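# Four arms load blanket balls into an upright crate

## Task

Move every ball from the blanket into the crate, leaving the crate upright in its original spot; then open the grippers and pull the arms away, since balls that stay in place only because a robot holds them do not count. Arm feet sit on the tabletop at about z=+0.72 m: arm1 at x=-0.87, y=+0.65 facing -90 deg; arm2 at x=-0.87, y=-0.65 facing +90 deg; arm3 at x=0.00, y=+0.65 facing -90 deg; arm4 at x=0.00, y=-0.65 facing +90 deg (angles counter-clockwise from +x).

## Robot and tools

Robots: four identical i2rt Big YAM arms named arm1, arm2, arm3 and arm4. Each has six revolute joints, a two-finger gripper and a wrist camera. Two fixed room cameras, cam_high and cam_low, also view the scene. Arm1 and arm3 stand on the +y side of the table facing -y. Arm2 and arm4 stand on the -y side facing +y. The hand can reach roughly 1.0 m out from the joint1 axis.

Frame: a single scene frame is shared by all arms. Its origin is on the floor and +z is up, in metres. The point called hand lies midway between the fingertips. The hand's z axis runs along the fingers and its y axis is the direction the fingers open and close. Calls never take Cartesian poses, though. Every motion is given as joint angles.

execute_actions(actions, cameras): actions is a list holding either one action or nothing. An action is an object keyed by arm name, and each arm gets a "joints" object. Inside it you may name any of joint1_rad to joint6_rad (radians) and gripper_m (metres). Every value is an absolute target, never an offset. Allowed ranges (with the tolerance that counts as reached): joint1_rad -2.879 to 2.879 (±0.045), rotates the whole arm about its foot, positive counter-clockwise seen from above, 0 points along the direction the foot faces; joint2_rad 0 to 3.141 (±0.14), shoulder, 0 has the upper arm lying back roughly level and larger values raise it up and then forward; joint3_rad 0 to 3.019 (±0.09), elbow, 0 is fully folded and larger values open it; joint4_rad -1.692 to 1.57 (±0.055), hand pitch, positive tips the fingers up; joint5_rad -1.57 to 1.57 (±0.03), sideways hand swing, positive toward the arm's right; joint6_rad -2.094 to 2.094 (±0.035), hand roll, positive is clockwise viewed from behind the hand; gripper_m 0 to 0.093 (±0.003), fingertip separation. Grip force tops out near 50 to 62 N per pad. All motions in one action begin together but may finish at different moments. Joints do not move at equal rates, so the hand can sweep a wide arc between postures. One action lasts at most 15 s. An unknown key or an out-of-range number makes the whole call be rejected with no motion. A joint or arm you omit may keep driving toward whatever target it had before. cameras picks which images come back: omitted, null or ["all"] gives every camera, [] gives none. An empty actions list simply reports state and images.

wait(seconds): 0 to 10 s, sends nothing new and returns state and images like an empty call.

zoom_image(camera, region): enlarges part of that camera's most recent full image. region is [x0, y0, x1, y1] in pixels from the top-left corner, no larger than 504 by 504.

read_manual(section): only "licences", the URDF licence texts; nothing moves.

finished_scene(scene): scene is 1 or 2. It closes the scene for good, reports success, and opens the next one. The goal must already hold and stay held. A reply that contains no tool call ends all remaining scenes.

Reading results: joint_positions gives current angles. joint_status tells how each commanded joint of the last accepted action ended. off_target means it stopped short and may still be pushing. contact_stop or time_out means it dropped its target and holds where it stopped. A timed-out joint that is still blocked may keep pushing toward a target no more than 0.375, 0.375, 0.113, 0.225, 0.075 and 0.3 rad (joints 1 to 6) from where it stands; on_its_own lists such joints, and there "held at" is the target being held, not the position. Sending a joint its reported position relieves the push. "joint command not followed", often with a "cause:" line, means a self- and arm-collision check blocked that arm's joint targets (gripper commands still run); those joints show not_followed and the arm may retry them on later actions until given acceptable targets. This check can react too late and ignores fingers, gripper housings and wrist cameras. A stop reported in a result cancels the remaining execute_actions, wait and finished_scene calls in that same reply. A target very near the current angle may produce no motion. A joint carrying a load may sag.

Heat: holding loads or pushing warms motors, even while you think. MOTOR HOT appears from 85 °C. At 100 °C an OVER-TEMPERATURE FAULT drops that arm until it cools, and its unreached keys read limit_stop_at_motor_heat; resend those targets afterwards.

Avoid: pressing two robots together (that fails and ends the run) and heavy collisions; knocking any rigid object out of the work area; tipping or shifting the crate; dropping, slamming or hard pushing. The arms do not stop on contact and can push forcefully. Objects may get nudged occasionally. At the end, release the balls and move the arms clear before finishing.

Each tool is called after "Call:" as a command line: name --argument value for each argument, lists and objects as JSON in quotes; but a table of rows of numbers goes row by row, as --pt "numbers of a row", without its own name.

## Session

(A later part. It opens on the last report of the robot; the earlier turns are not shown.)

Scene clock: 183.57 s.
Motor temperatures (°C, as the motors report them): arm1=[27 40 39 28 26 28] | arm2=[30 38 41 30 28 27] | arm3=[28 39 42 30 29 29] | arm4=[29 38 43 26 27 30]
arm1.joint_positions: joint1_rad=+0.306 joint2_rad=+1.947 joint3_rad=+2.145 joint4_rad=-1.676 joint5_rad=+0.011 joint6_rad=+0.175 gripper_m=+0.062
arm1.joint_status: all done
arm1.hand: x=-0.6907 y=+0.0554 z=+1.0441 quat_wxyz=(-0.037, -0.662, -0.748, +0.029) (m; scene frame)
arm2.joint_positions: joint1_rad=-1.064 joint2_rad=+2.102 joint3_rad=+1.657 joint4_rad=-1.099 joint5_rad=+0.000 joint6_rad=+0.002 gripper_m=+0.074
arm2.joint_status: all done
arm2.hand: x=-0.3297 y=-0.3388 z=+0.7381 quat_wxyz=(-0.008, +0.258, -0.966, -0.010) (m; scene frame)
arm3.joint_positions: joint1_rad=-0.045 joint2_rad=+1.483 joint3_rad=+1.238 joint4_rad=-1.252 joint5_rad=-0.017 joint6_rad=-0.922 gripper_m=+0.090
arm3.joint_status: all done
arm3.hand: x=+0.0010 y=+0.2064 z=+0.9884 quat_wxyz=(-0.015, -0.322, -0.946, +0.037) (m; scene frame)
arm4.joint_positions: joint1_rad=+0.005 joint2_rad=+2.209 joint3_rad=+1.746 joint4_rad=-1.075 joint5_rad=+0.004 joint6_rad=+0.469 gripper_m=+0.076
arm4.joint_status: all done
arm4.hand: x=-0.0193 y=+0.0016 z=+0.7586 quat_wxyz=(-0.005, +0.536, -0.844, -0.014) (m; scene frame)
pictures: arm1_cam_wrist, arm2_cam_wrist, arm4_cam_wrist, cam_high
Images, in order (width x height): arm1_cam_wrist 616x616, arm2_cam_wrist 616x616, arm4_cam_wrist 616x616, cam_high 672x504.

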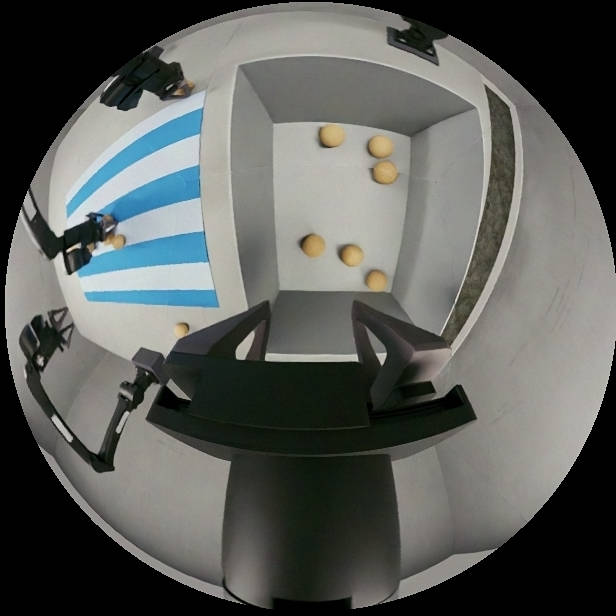

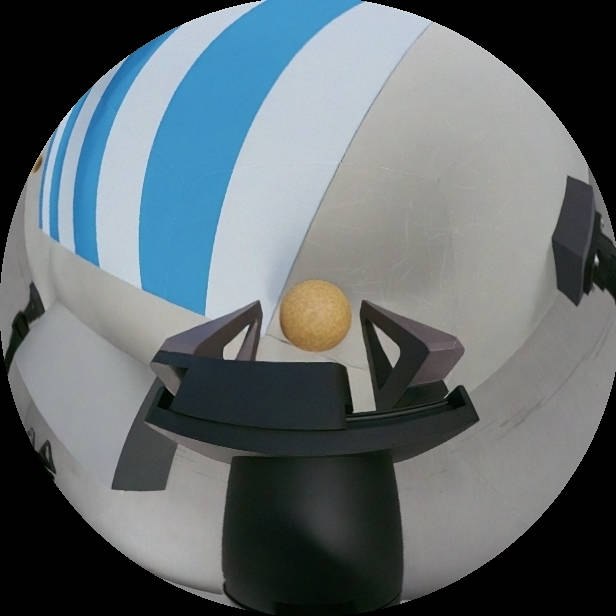

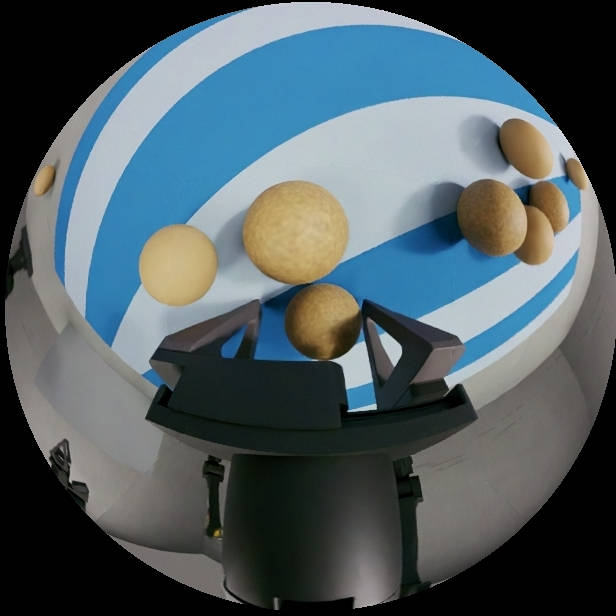

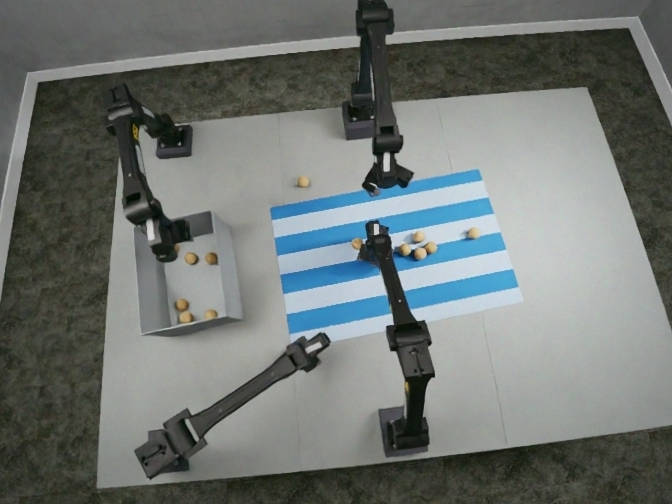

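Call:
zoom_image --camera "arm1_cam_wrist" --region '[250, 100, 450, 300]'

Call:
zoom_image --camera "cam_high" --region '[120, 200, 260, 340]'

Region (250, 100, 450, 300) of arm1_cam_wrist's 616x616 image, scaled by 2.520, with more detail than that image has.

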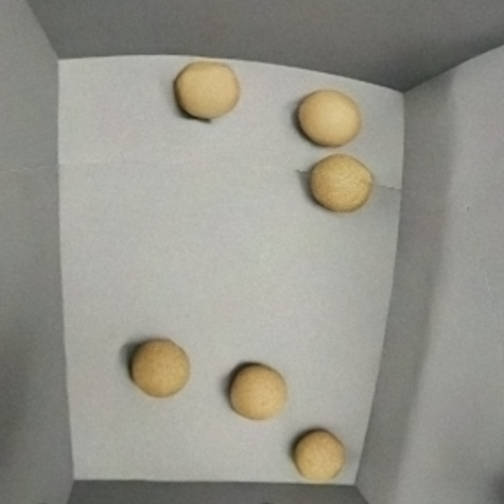

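Region (120, 200, 260, 340) of cam_high's 672x504 image, scaled by 3.600, with more detail than that image has.

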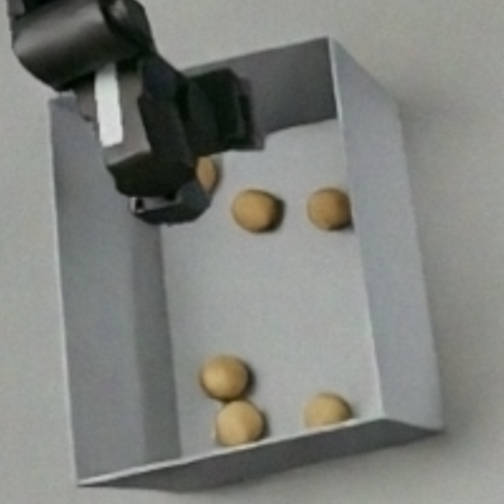

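Call:
zoom_image --camera "arm2_cam_wrist" --region '[250, 260, 380, 370]'

Call:
zoom_image --camera "cam_high" --region '[283, 162, 323, 202]'

Region (250, 260, 380, 370) of arm2_cam_wrist's 616x616 image, scaled by 3.877, with more detail than that image has; it fills the top 426 rows of this view, and the rest is white.

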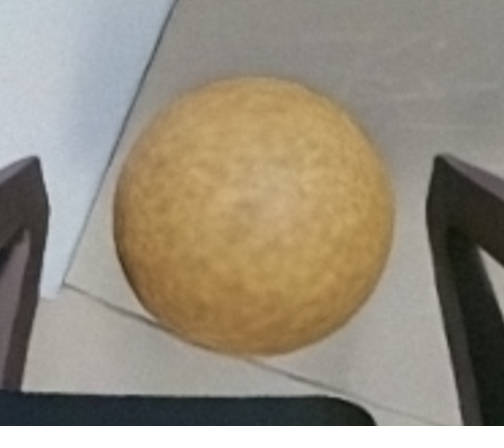

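Region (283, 162, 323, 202) of cam_high's 672x504 image, scaled by 12.600, with more detail than that image has.

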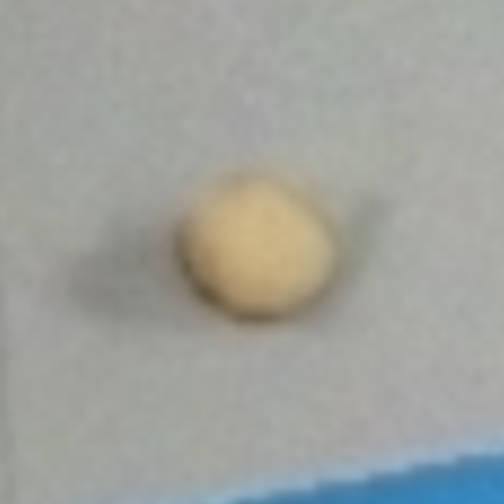

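Call:
execute_actions --actions '[{"arm1":{"joints":{"joint1_rad":1.139,"joint2_rad":1.975,"joint3_rad":2.165,"joint4_rad":-1.64,"joint6_rad":-0.01,"gripper_m":0.074}},"arm2":{"joints":{"joint1_rad":-0.340,"joint2_rad":1.76,"joint3_rad":2.00,"joint4_rad":-1.49,"joint6_rad":-0.49,"gripper_m":0.042}},"arm3":{"joints":{"joint1_rad":0.136,"joint2_rad":2.03,"joint3_rad":1.705,"joint4_rad":-1.16,"joint6_rad":-1.16,"gripper_m":0.09}},"arm4":{"joints":{"joint1_rad":0.20,"joint2_rad":1.765,"joint4_rad":-1.475,"gripper_m":0.042}}}]'

Scene clock: 199.17 s.
Motor temperatures (°C, as the motors report them): arm1=[27 39 40 28 26 28] | arm2=[30 39 41 30 28 27] | arm3=[28 38 44 30 29 29] | arm4=[29 39 42 26 27 30]
arm1.joint_positions: joint1_rad=+1.135 joint2_rad=+1.961 joint3_rad=+2.145 joint4_rad=-1.648 joint5_rad=+0.006 joint6_rad=-0.001 gripper_m=+0.074
arm1.joint_status: all done
arm1.hand: x=-0.3017 y=+0.3775 z=+1.0364 quat_wxyz=(-0.052, -0.220, -0.974, +0.015) (m; scene frame)
arm2.joint_positions: joint1_rad=-0.342 joint2_rad=+1.783 joint3_rad=+1.987 joint4_rad=-1.481 joint5_rad=-0.008 joint6_rad=-0.479 gripper_m=+0.048
arm2.joint_status: gripper_m off_target (ended at +0.048, target +0.042); the others done
arm2.hand: x=-0.6708 y=-0.0721 z=+1.0609 quat_wxyz=(-0.134, +0.750, -0.644, -0.066) (m; scene frame)
arm3.joint_positions: joint1_rad=+0.139 joint2_rad=+2.038 joint3_rad=+1.664 joint4_rad=-1.162 joint5_rad=-0.016 joint6_rad=-1.149 gripper_m=+0.090
arm3.joint_status: all done
arm3.hand: x=+0.1108 y=+0.0432 z=+0.8654 quat_wxyz=(-0.007, -0.122, -0.992, +0.018) (m; scene frame)
arm4.joint_positions: joint1_rad=+0.200 joint2_rad=+1.747 joint3_rad=+1.754 joint4_rad=-1.460 joint5_rad=+0.000 joint6_rad=+0.467 gripper_m=+0.046
arm4.joint_status: gripper_m off_target (ended at +0.046, target +0.042); the others done
arm4.hand: x=-0.1238 y=-0.0970 z=+1.0319 quat_wxyz=(-0.020, +0.615, -0.786, -0.054) (m; scene frame)
pictures: arm1_cam_wrist, arm2_cam_wrist, arm3_cam_wrist, arm4_cam_wrist, cam_high, cam_low
Images, in order (width x height): arm1_cam_wrist 616x616, arm2_cam_wrist 616x616, arm3_cam_wrist 616x616, arm4_cam_wrist 616x616, cam_high 672x504, cam_low 672x504.

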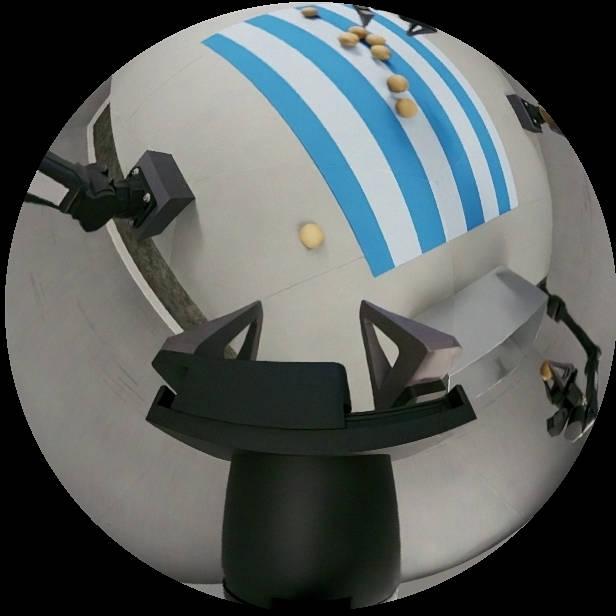

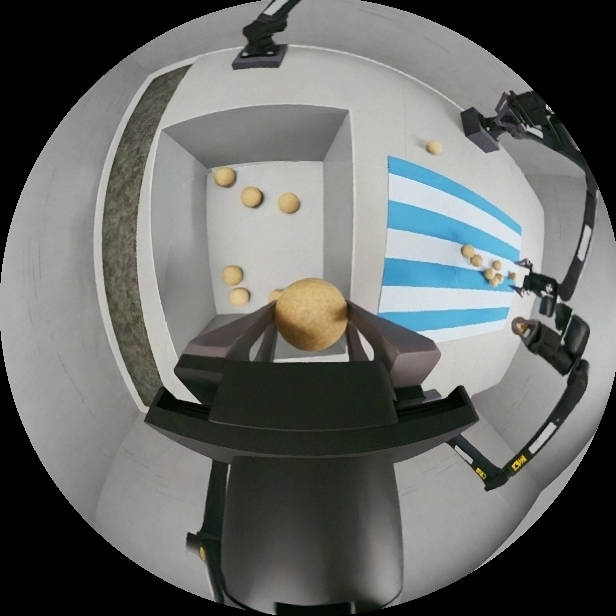

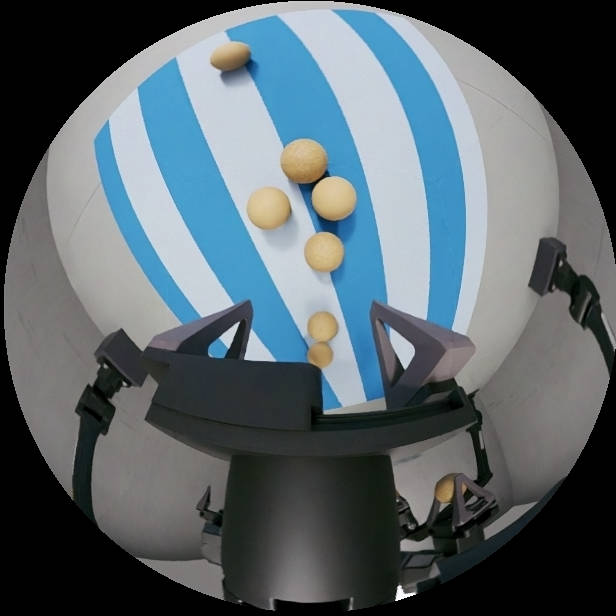

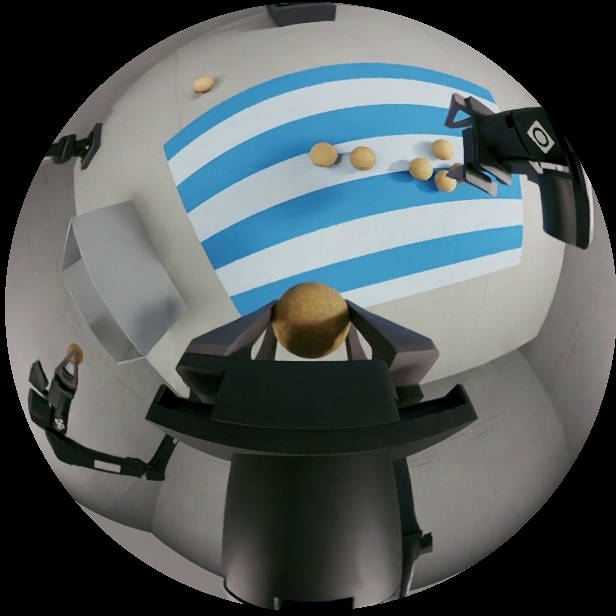

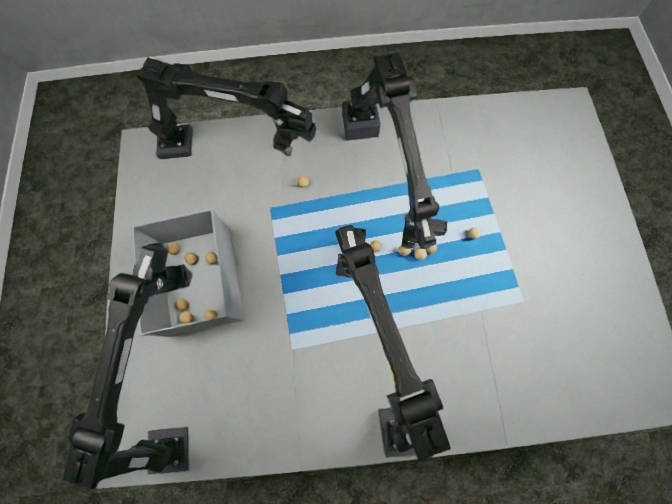

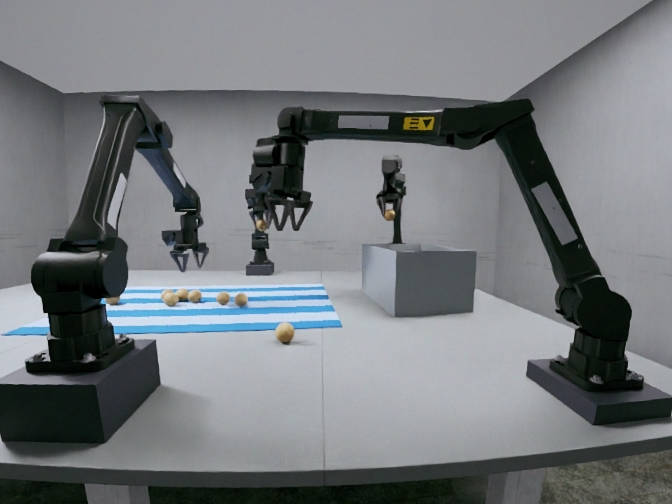

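Call:
zoom_image --camera "arm3_cam_wrist" --region '[240, 160, 370, 290]'

Call:
zoom_image --camera "arm2_cam_wrist" --region '[260, 265, 360, 365]'

Call:
zoom_image --camera "arm4_cam_wrist" --region '[260, 265, 360, 365]'

Call:
zoom_image --camera "arm1_cam_wrist" --region '[286, 210, 336, 260]'

Region (240, 160, 370, 290) of arm3_cam_wrist's 616x616 image, scaled by 3.877, with more detail than that image has.

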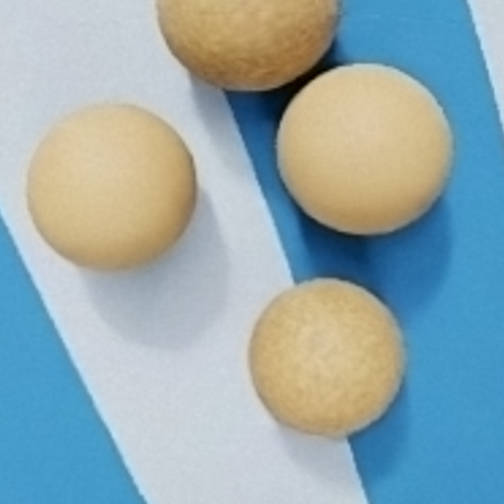

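Region (260, 265, 360, 365) of arm2_cam_wrist's 616x616 image, scaled by 5.040, with more detail than that image has.

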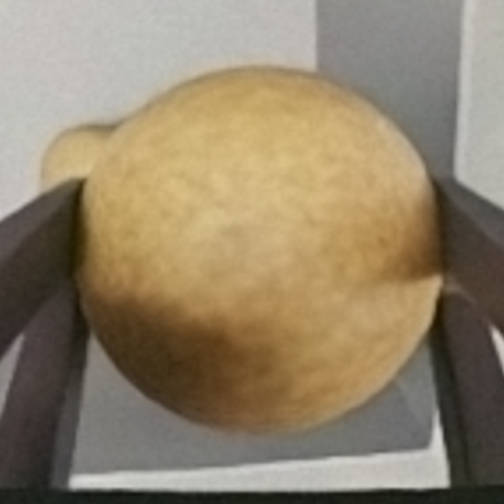

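Region (260, 265, 360, 365) of arm4_cam_wrist's 616x616 image, scaled by 5.040, with more detail than that image has.

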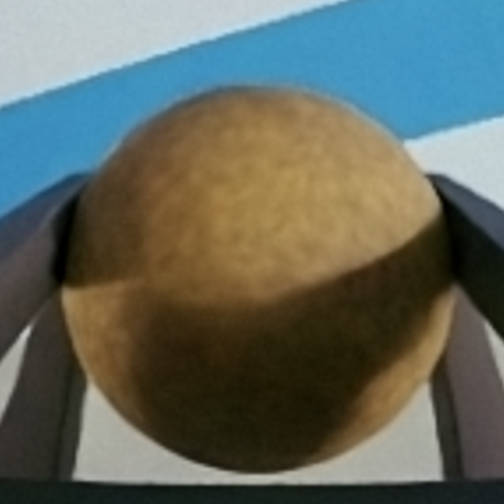

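Region (286, 210, 336, 260) of arm1_cam_wrist's 616x616 image, scaled by 10.080, with more detail than that image has.

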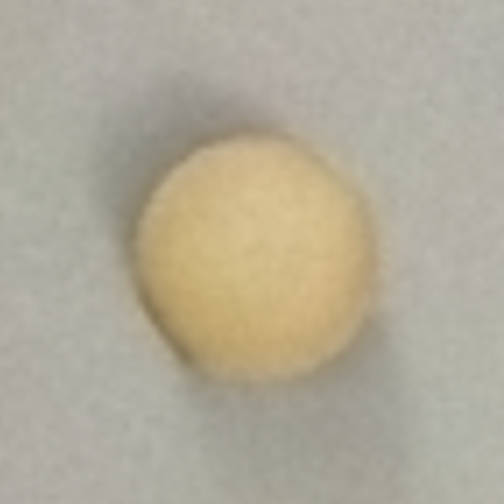

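Call:
zoom_image --camera "arm2_cam_wrist" --region '[190, 140, 370, 320]'

Region (190, 140, 370, 320) of arm2_cam_wrist's 616x616 image, scaled by 2.800, with more detail than that image has.

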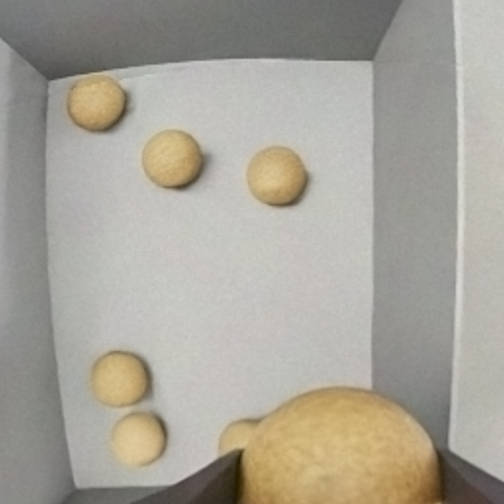

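Call:
execute_actions --actions '[{"arm1":{"joints":{"joint2_rad":2.190,"joint3_rad":1.770,"joint4_rad":-1.113,"gripper_m":0.074}},"arm2":{"joints":{"joint1_rad":-0.362,"joint2_rad":1.974,"joint3_rad":1.425,"joint4_rad":-0.939,"joint6_rad":-0.505}},"arm3":{"joints":{"joint2_rad":2.226,"joint3_rad":1.691,"joint4_rad":-0.951,"gripper_m":0.082}},"arm4":{"joints":{"joint1_rad":0.780,"joint2_rad":1.795,"joint3_rad":0.980,"joint4_rad":-0.694,"joint6_rad":0.94}}}]' --cameras '["arm1_cam_wrist","arm2_cam_wrist","arm3_cam_wrist","arm4_cam_wrist","cam_high"]'

Scene clock: 205.73 s.
Motor temperatures (°C, as the motors report them): arm1=[27 39 40 28 26 28] | arm2=[30 39 41 30 28 27] | arm3=[28 40 46 30 29 29] | arm4=[29 38 42 26 27 30]
arm1.joint_positions: joint1_rad=+1.136 joint2_rad=+2.176 joint3_rad=+1.771 joint4_rad=-1.129 joint5_rad=+0.008 joint6_rad=-0.002 gripper_m=+0.074
arm1.joint_status: all done
arm1.hand: x=-0.2807 y=+0.3679 z=+0.7632 quat_wxyz=(-0.017, -0.219, -0.976, +0.009) (m; scene frame)
arm2.joint_positions: joint1_rad=-0.359 joint2_rad=+1.974 joint3_rad=+1.427 joint4_rad=-0.953 joint5_rad=+0.000 joint6_rad=-0.495 gripper_m=+0.048
arm2.joint_status: all done
arm2.hand: x=-0.6760 y=-0.1069 z=+0.7406 quat_wxyz=(-0.033, +0.758, -0.651, -0.021) (m; scene frame)
arm3.joint_positions: joint1_rad=+0.139 joint2_rad=+2.238 joint3_rad=+1.671 joint4_rad=-0.960 joint5_rad=-0.016 joint6_rad=-1.149 gripper_m=+0.082
arm3.joint_status: all done
arm3.hand: x=+0.1139 y=+0.0172 z=+0.7477 quat_wxyz=(-0.009, -0.122, -0.992, +0.023) (m; scene frame)
arm4.joint_positions: joint1_rad=+0.789 joint2_rad=+1.788 joint3_rad=+0.986 joint4_rad=-0.712 joint5_rad=-0.001 joint6_rad=+0.930 gripper_m=+0.046
arm4.joint_status: all done
arm4.hand: x=-0.3269 y=-0.3416 z=+0.7506 quat_wxyz=(+0.008, +0.665, -0.747, -0.030) (m; scene frame)
pictures: arm1_cam_wrist, arm2_cam_wrist, arm3_cam_wrist, arm4_cam_wrist, cam_high
Images, in order (width x height): arm1_cam_wrist 616x616, arm2_cam_wrist 616x616, arm3_cam_wrist 616x616, arm4_cam_wrist 616x616, cam_high 672x504.

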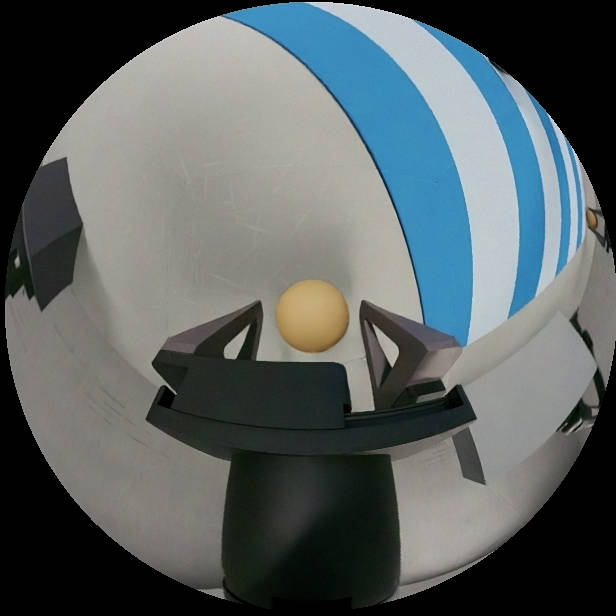

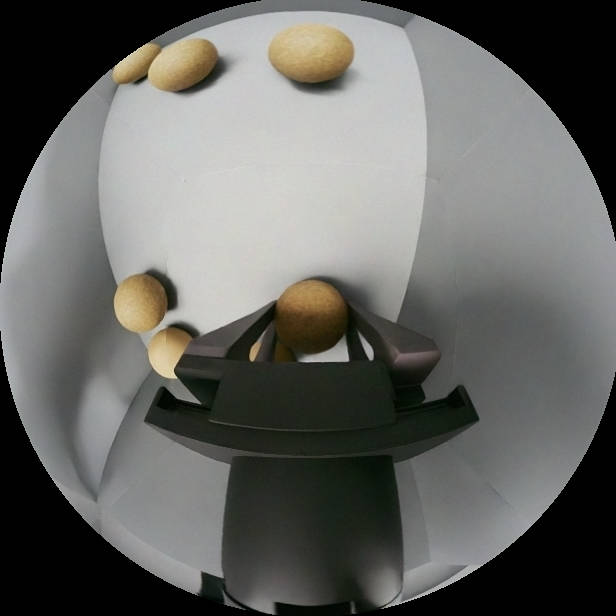

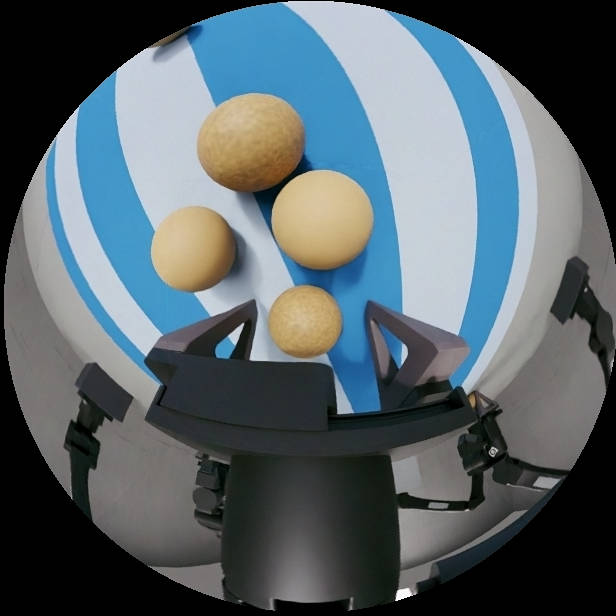

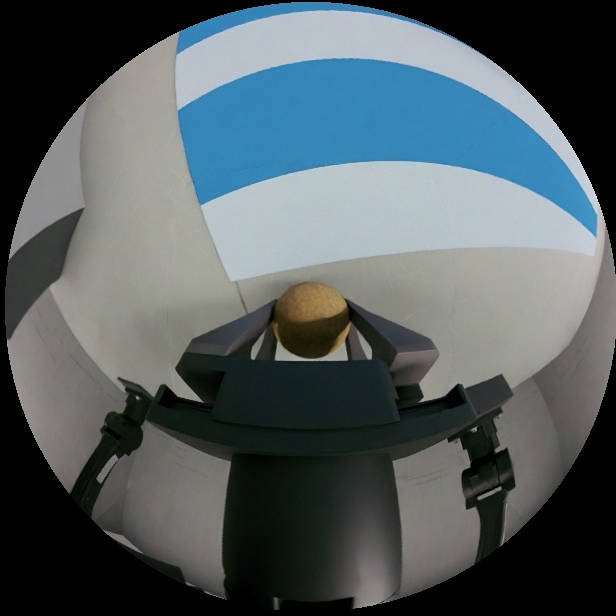

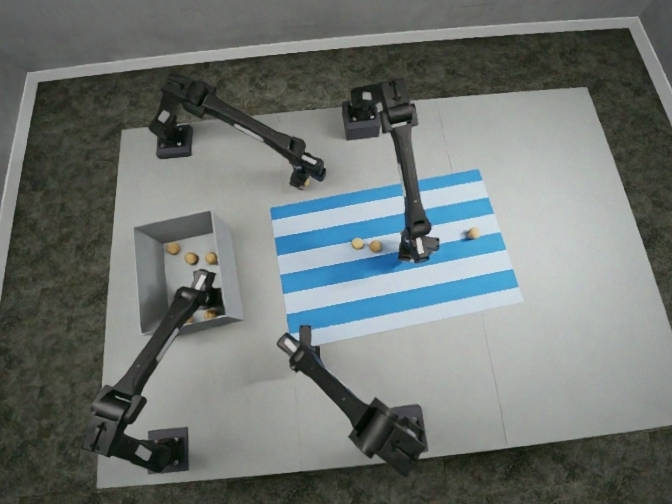

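Call:
execute_actions --actions '[{"arm1":{"joints":{"joint1_rad":0.342,"joint2_rad":1.80,"joint3_rad":2.03,"joint4_rad":-1.645,"joint6_rad":0.214,"gripper_m":0.042}},"arm2":{"joints":{"joint2_rad":1.58,"joint3_rad":1.88,"joint4_rad":-1.60,"gripper_m":0.064}},"arm3":{"joints":{"joint1_rad":-0.838,"joint2_rad":1.76,"joint4_rad":-1.39,"joint6_rad":-0.92,"gripper_m":0.042}},"arm4":{"joints":{"joint1_rad":0.30,"joint3_rad":1.60,"joint4_rad":-1.40,"gripper_m":0.09}}}]' --cameras '["arm1_cam_wrist","arm2_cam_wrist","arm3_cam_wrist","cam_high"]'

Scene clock: 210.87 s.
Motor temperatures (°C, as the motors report them): arm1=[27 40 40 28 26 28] | arm2=[30 39 41 30 28 27] | arm3=[28 41 45 30 29 29] | arm4=[29 38 41 26 27 30]
arm1.joint_positions: joint1_rad=+0.341 joint2_rad=+1.791 joint3_rad=+2.028 joint4_rad=-1.631 joint5_rad=+0.011 joint6_rad=+0.204 gripper_m=+0.048
arm1.joint_status: gripper_m off_target (ended at +0.048, target +0.042); the others done
arm1.hand: x=-0.6813 y=+0.0963 z=+1.0890 quat_wxyz=(-0.074, -0.658, -0.748, +0.049) (m; scene frame)
arm2.joint_positions: joint1_rad=-0.359 joint2_rad=+1.600 joint3_rad=+1.873 joint4_rad=-1.591 joint5_rad=+0.000 joint6_rad=-0.495 gripper_m=+0.064
arm2.joint_status: all done
arm2.hand: x=-0.6873 y=-0.1545 z=+1.1042 quat_wxyz=(-0.118, +0.752, -0.646, -0.053) (m; scene frame)
arm3.joint_positions: joint1_rad=-0.841 joint2_rad=+1.746 joint3_rad=+1.688 joint4_rad=-1.383 joint5_rad=-0.013 joint6_rad=-0.930 gripper_m=+0.047
arm3.joint_status: gripper_m off_target (ended at +0.047, target +0.042); the others done
arm3.hand: x=-0.4051 y=+0.2563 z=+1.0423 quat_wxyz=(+0.001, -0.659, -0.749, +0.071) (m; scene frame)
arm4.joint_positions: joint1_rad=+0.293 joint2_rad=+1.788 joint3_rad=+1.549 joint4_rad=-1.385 joint5_rad=+0.003 joint6_rad=+0.931 gripper_m=+0.090
arm4.joint_status: all done
arm4.hand: x=-0.1631 y=-0.1478 z=+0.9322 quat_wxyz=(+0.008, +0.461, -0.887, +0.026) (m; scene frame)
pictures: arm1_cam_wrist, arm2_cam_wrist, arm3_cam_wrist, cam_high
Images, in order (width x height): arm1_cam_wrist 616x616, arm2_cam_wrist 616x616, arm3_cam_wrist 616x616, cam_high 672x504.

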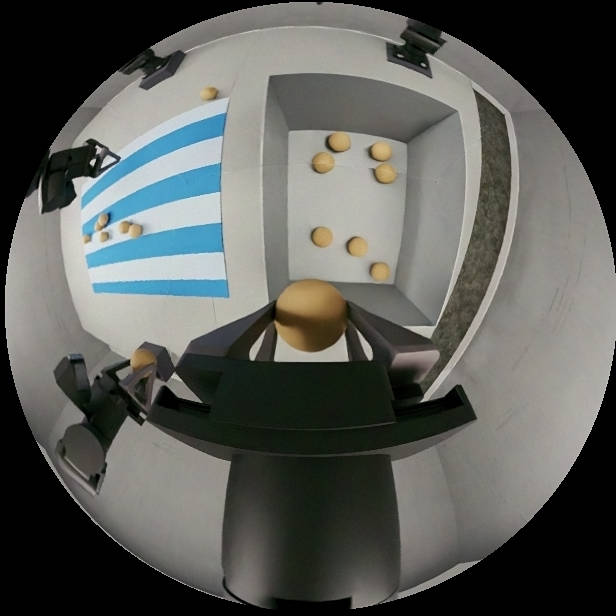

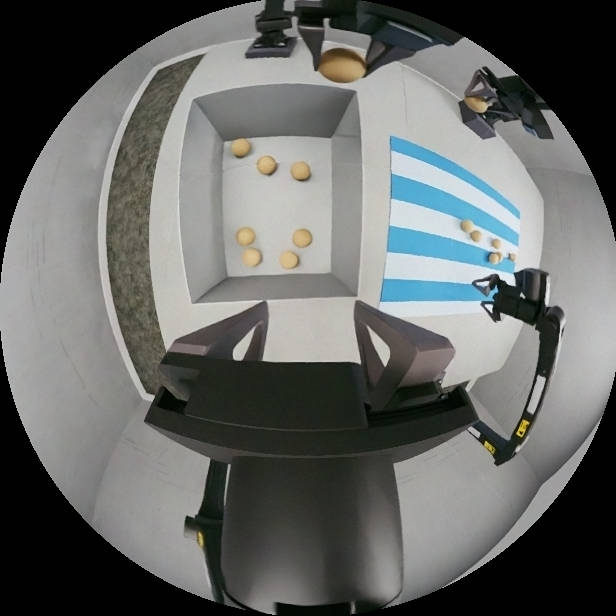

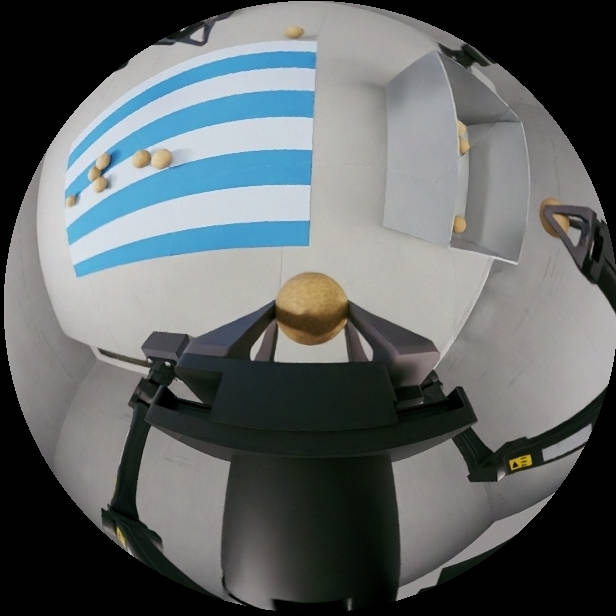

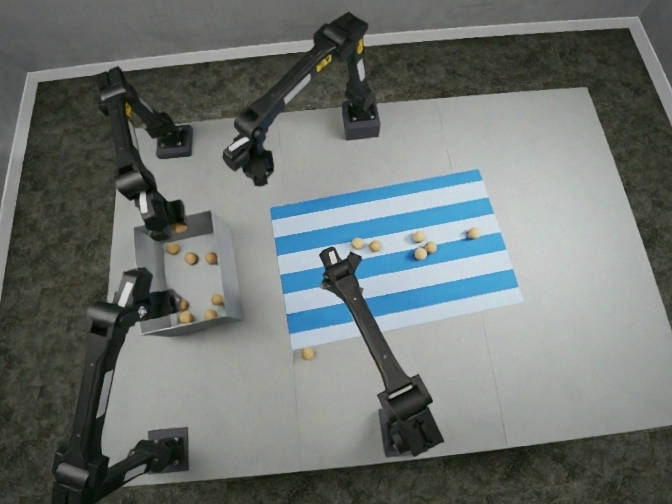

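Call:
zoom_image --camera "arm3_cam_wrist" --region '[260, 260, 360, 360]'

Call:
zoom_image --camera "arm1_cam_wrist" --region '[260, 265, 360, 365]'

Call:
zoom_image --camera "arm1_cam_wrist" --region '[250, 110, 440, 300]'

Call:
zoom_image --camera "cam_high" --region '[288, 334, 328, 374]'

Region (260, 260, 360, 360) of arm3_cam_wrist's 616x616 image, scaled by 5.040, with more detail than that image has.

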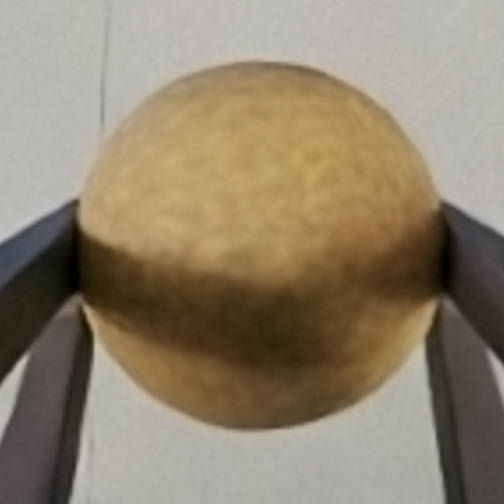

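Region (260, 265, 360, 365) of arm1_cam_wrist's 616x616 image, scaled by 5.040, with more detail than that image has.

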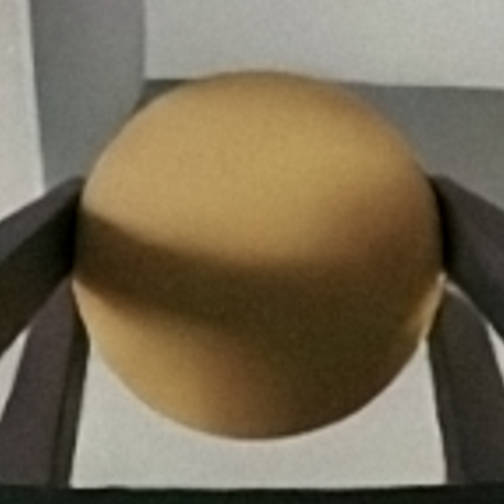

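Region (250, 110, 440, 300) of arm1_cam_wrist's 616x616 image, scaled by 2.653, with more detail than that image has.

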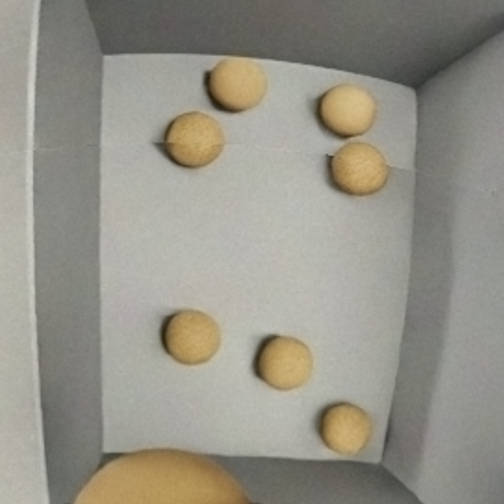

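Region (288, 334, 328, 374) of cam_high's 672x504 image, scaled by 12.600, with more detail than that image has.

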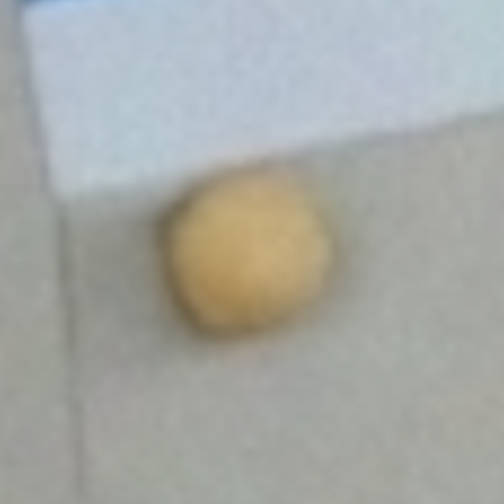

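Call:
execute_actions --actions '[{"arm1":{"joints":{"joint2_rad":1.964,"joint3_rad":1.413,"joint4_rad":-1.043}},"arm2":{"joints":{"joint1_rad":-1.072,"joint2_rad":1.90,"joint3_rad":2.15,"joint6_rad":0.01,"gripper_m":0.072}},"arm3":{"joints":{"joint2_rad":1.755,"joint3_rad":0.805,"joint4_rad":-0.544}},"arm4":{"joints":{"joint1_rad":-0.276,"joint2_rad":2.085,"joint3_rad":1.935,"joint4_rad":-1.315,"joint6_rad":0.60}}}]' --cameras '["arm1_cam_wrist","arm2_cam_wrist","arm3_cam_wrist","arm4_cam_wrist","cam_high"]'

Scene clock: 215.13 s.
Motor temperatures (°C, as the motors report them): arm1=[27 40 39 28 26 28] | arm2=[30 39 42 30 28 27] | arm3=[28 40 45 30 29 29] | arm4=[29 38 42 26 27 30]
arm1.joint_positions: joint1_rad=+0.341 joint2_rad=+1.970 joint3_rad=+1.414 joint4_rad=-1.057 joint5_rad=+0.009 joint6_rad=+0.204 gripper_m=+0.048
arm1.joint_status: all done
arm1.hand: x=-0.6941 y=+0.1334 z=+0.7622 quat_wxyz=(+0.020, -0.660, -0.751, -0.006) (m; scene frame)
arm2.joint_positions: joint1_rad=-1.065 joint2_rad=+1.915 joint3_rad=+2.084 joint4_rad=-1.596 joint5_rad=-0.003 joint6_rad=-0.001 gripper_m=+0.072
arm2.joint_status: all done
arm2.hand: x=-0.3248 y=-0.3409 z=+1.0105 quat_wxyz=(-0.064, +0.258, -0.964, -0.026) (m; scene frame)
arm3.joint_positions: joint1_rad=-0.841 joint2_rad=+1.748 joint3_rad=+0.800 joint4_rad=-0.554 joint5_rad=-0.013 joint6_rad=-0.930 gripper_m=+0.047
arm3.joint_status: all done
arm3.hand: x=-0.2840 y=+0.3742 z=+0.7505 quat_wxyz=(-0.002, -0.661, -0.750, +0.041) (m; scene frame)
arm4.joint_positions: joint1_rad=-0.268 joint2_rad=+2.082 joint3_rad=+1.879 joint4_rad=-1.320 joint5_rad=+0.003 joint6_rad=+0.610 gripper_m=+0.090
arm4.joint_status: all done
arm4.hand: x=+0.1585 y=-0.0168 z=+0.8835 quat_wxyz=(-0.010, +0.351, -0.936, -0.018) (m; scene frame)
pictures: arm1_cam_wrist, arm2_cam_wrist, arm3_cam_wrist, arm4_cam_wrist, cam_high
Images, in order (width x height): arm1_cam_wrist 616x616, arm2_cam_wrist 616x616, arm3_cam_wrist 616x616, arm4_cam_wrist 616x616, cam_high 672x504.

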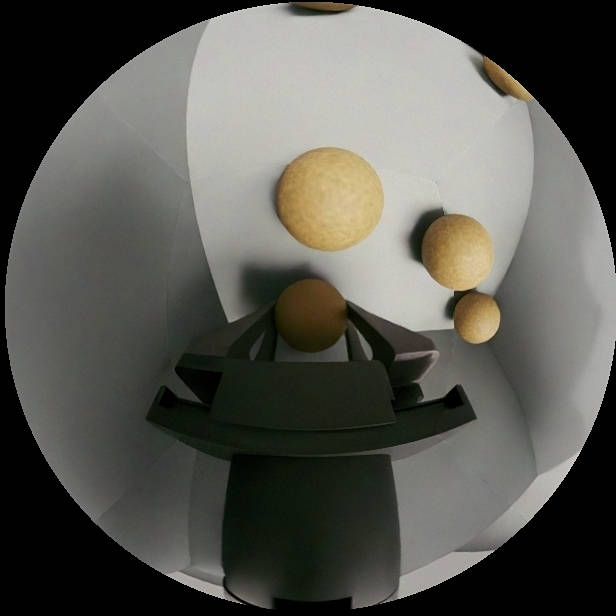

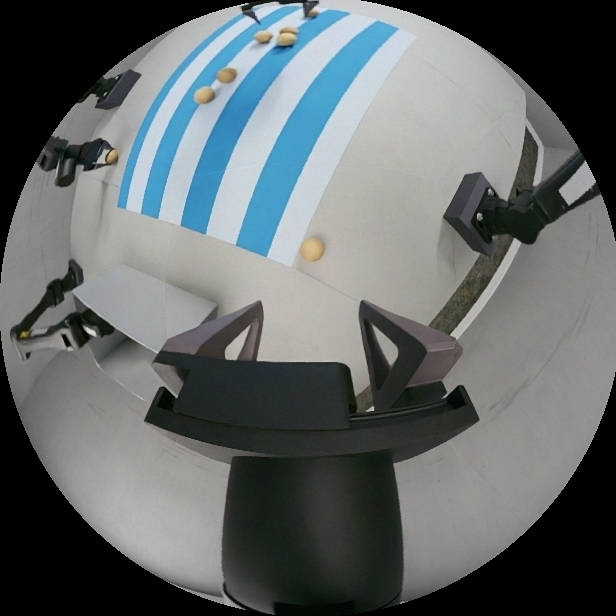

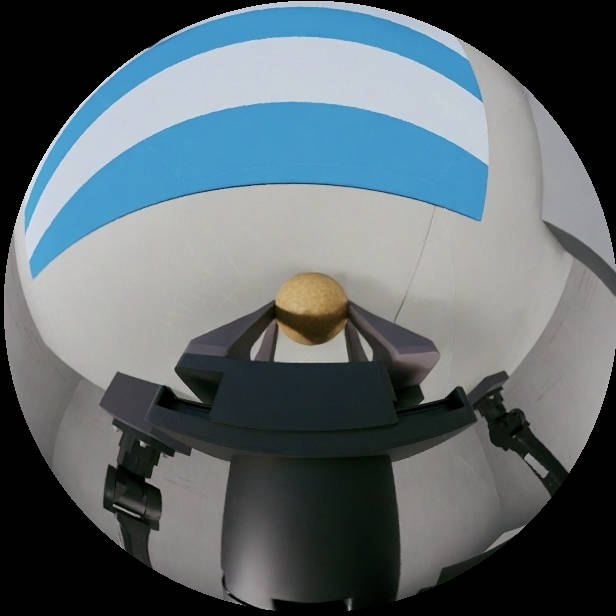

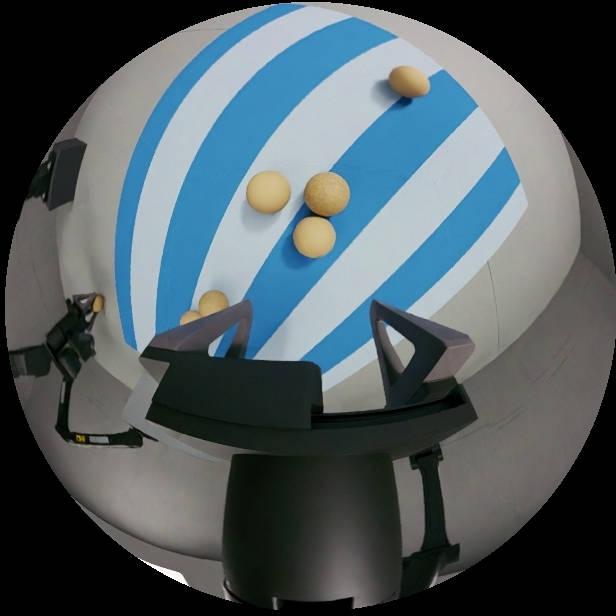

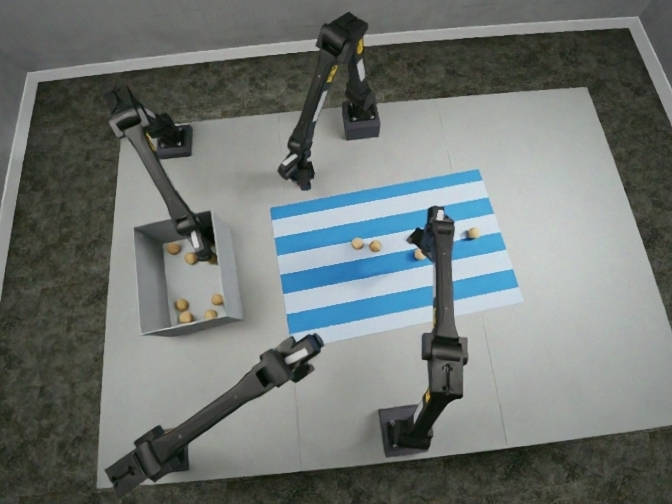

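Call:
zoom_image --camera "arm4_cam_wrist" --region '[240, 160, 360, 280]'

Region (240, 160, 360, 280) of arm4_cam_wrist's 616x616 image, scaled by 4.200, with more detail than that image has.

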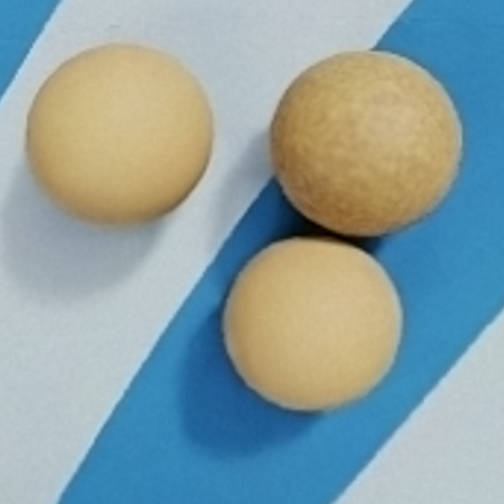

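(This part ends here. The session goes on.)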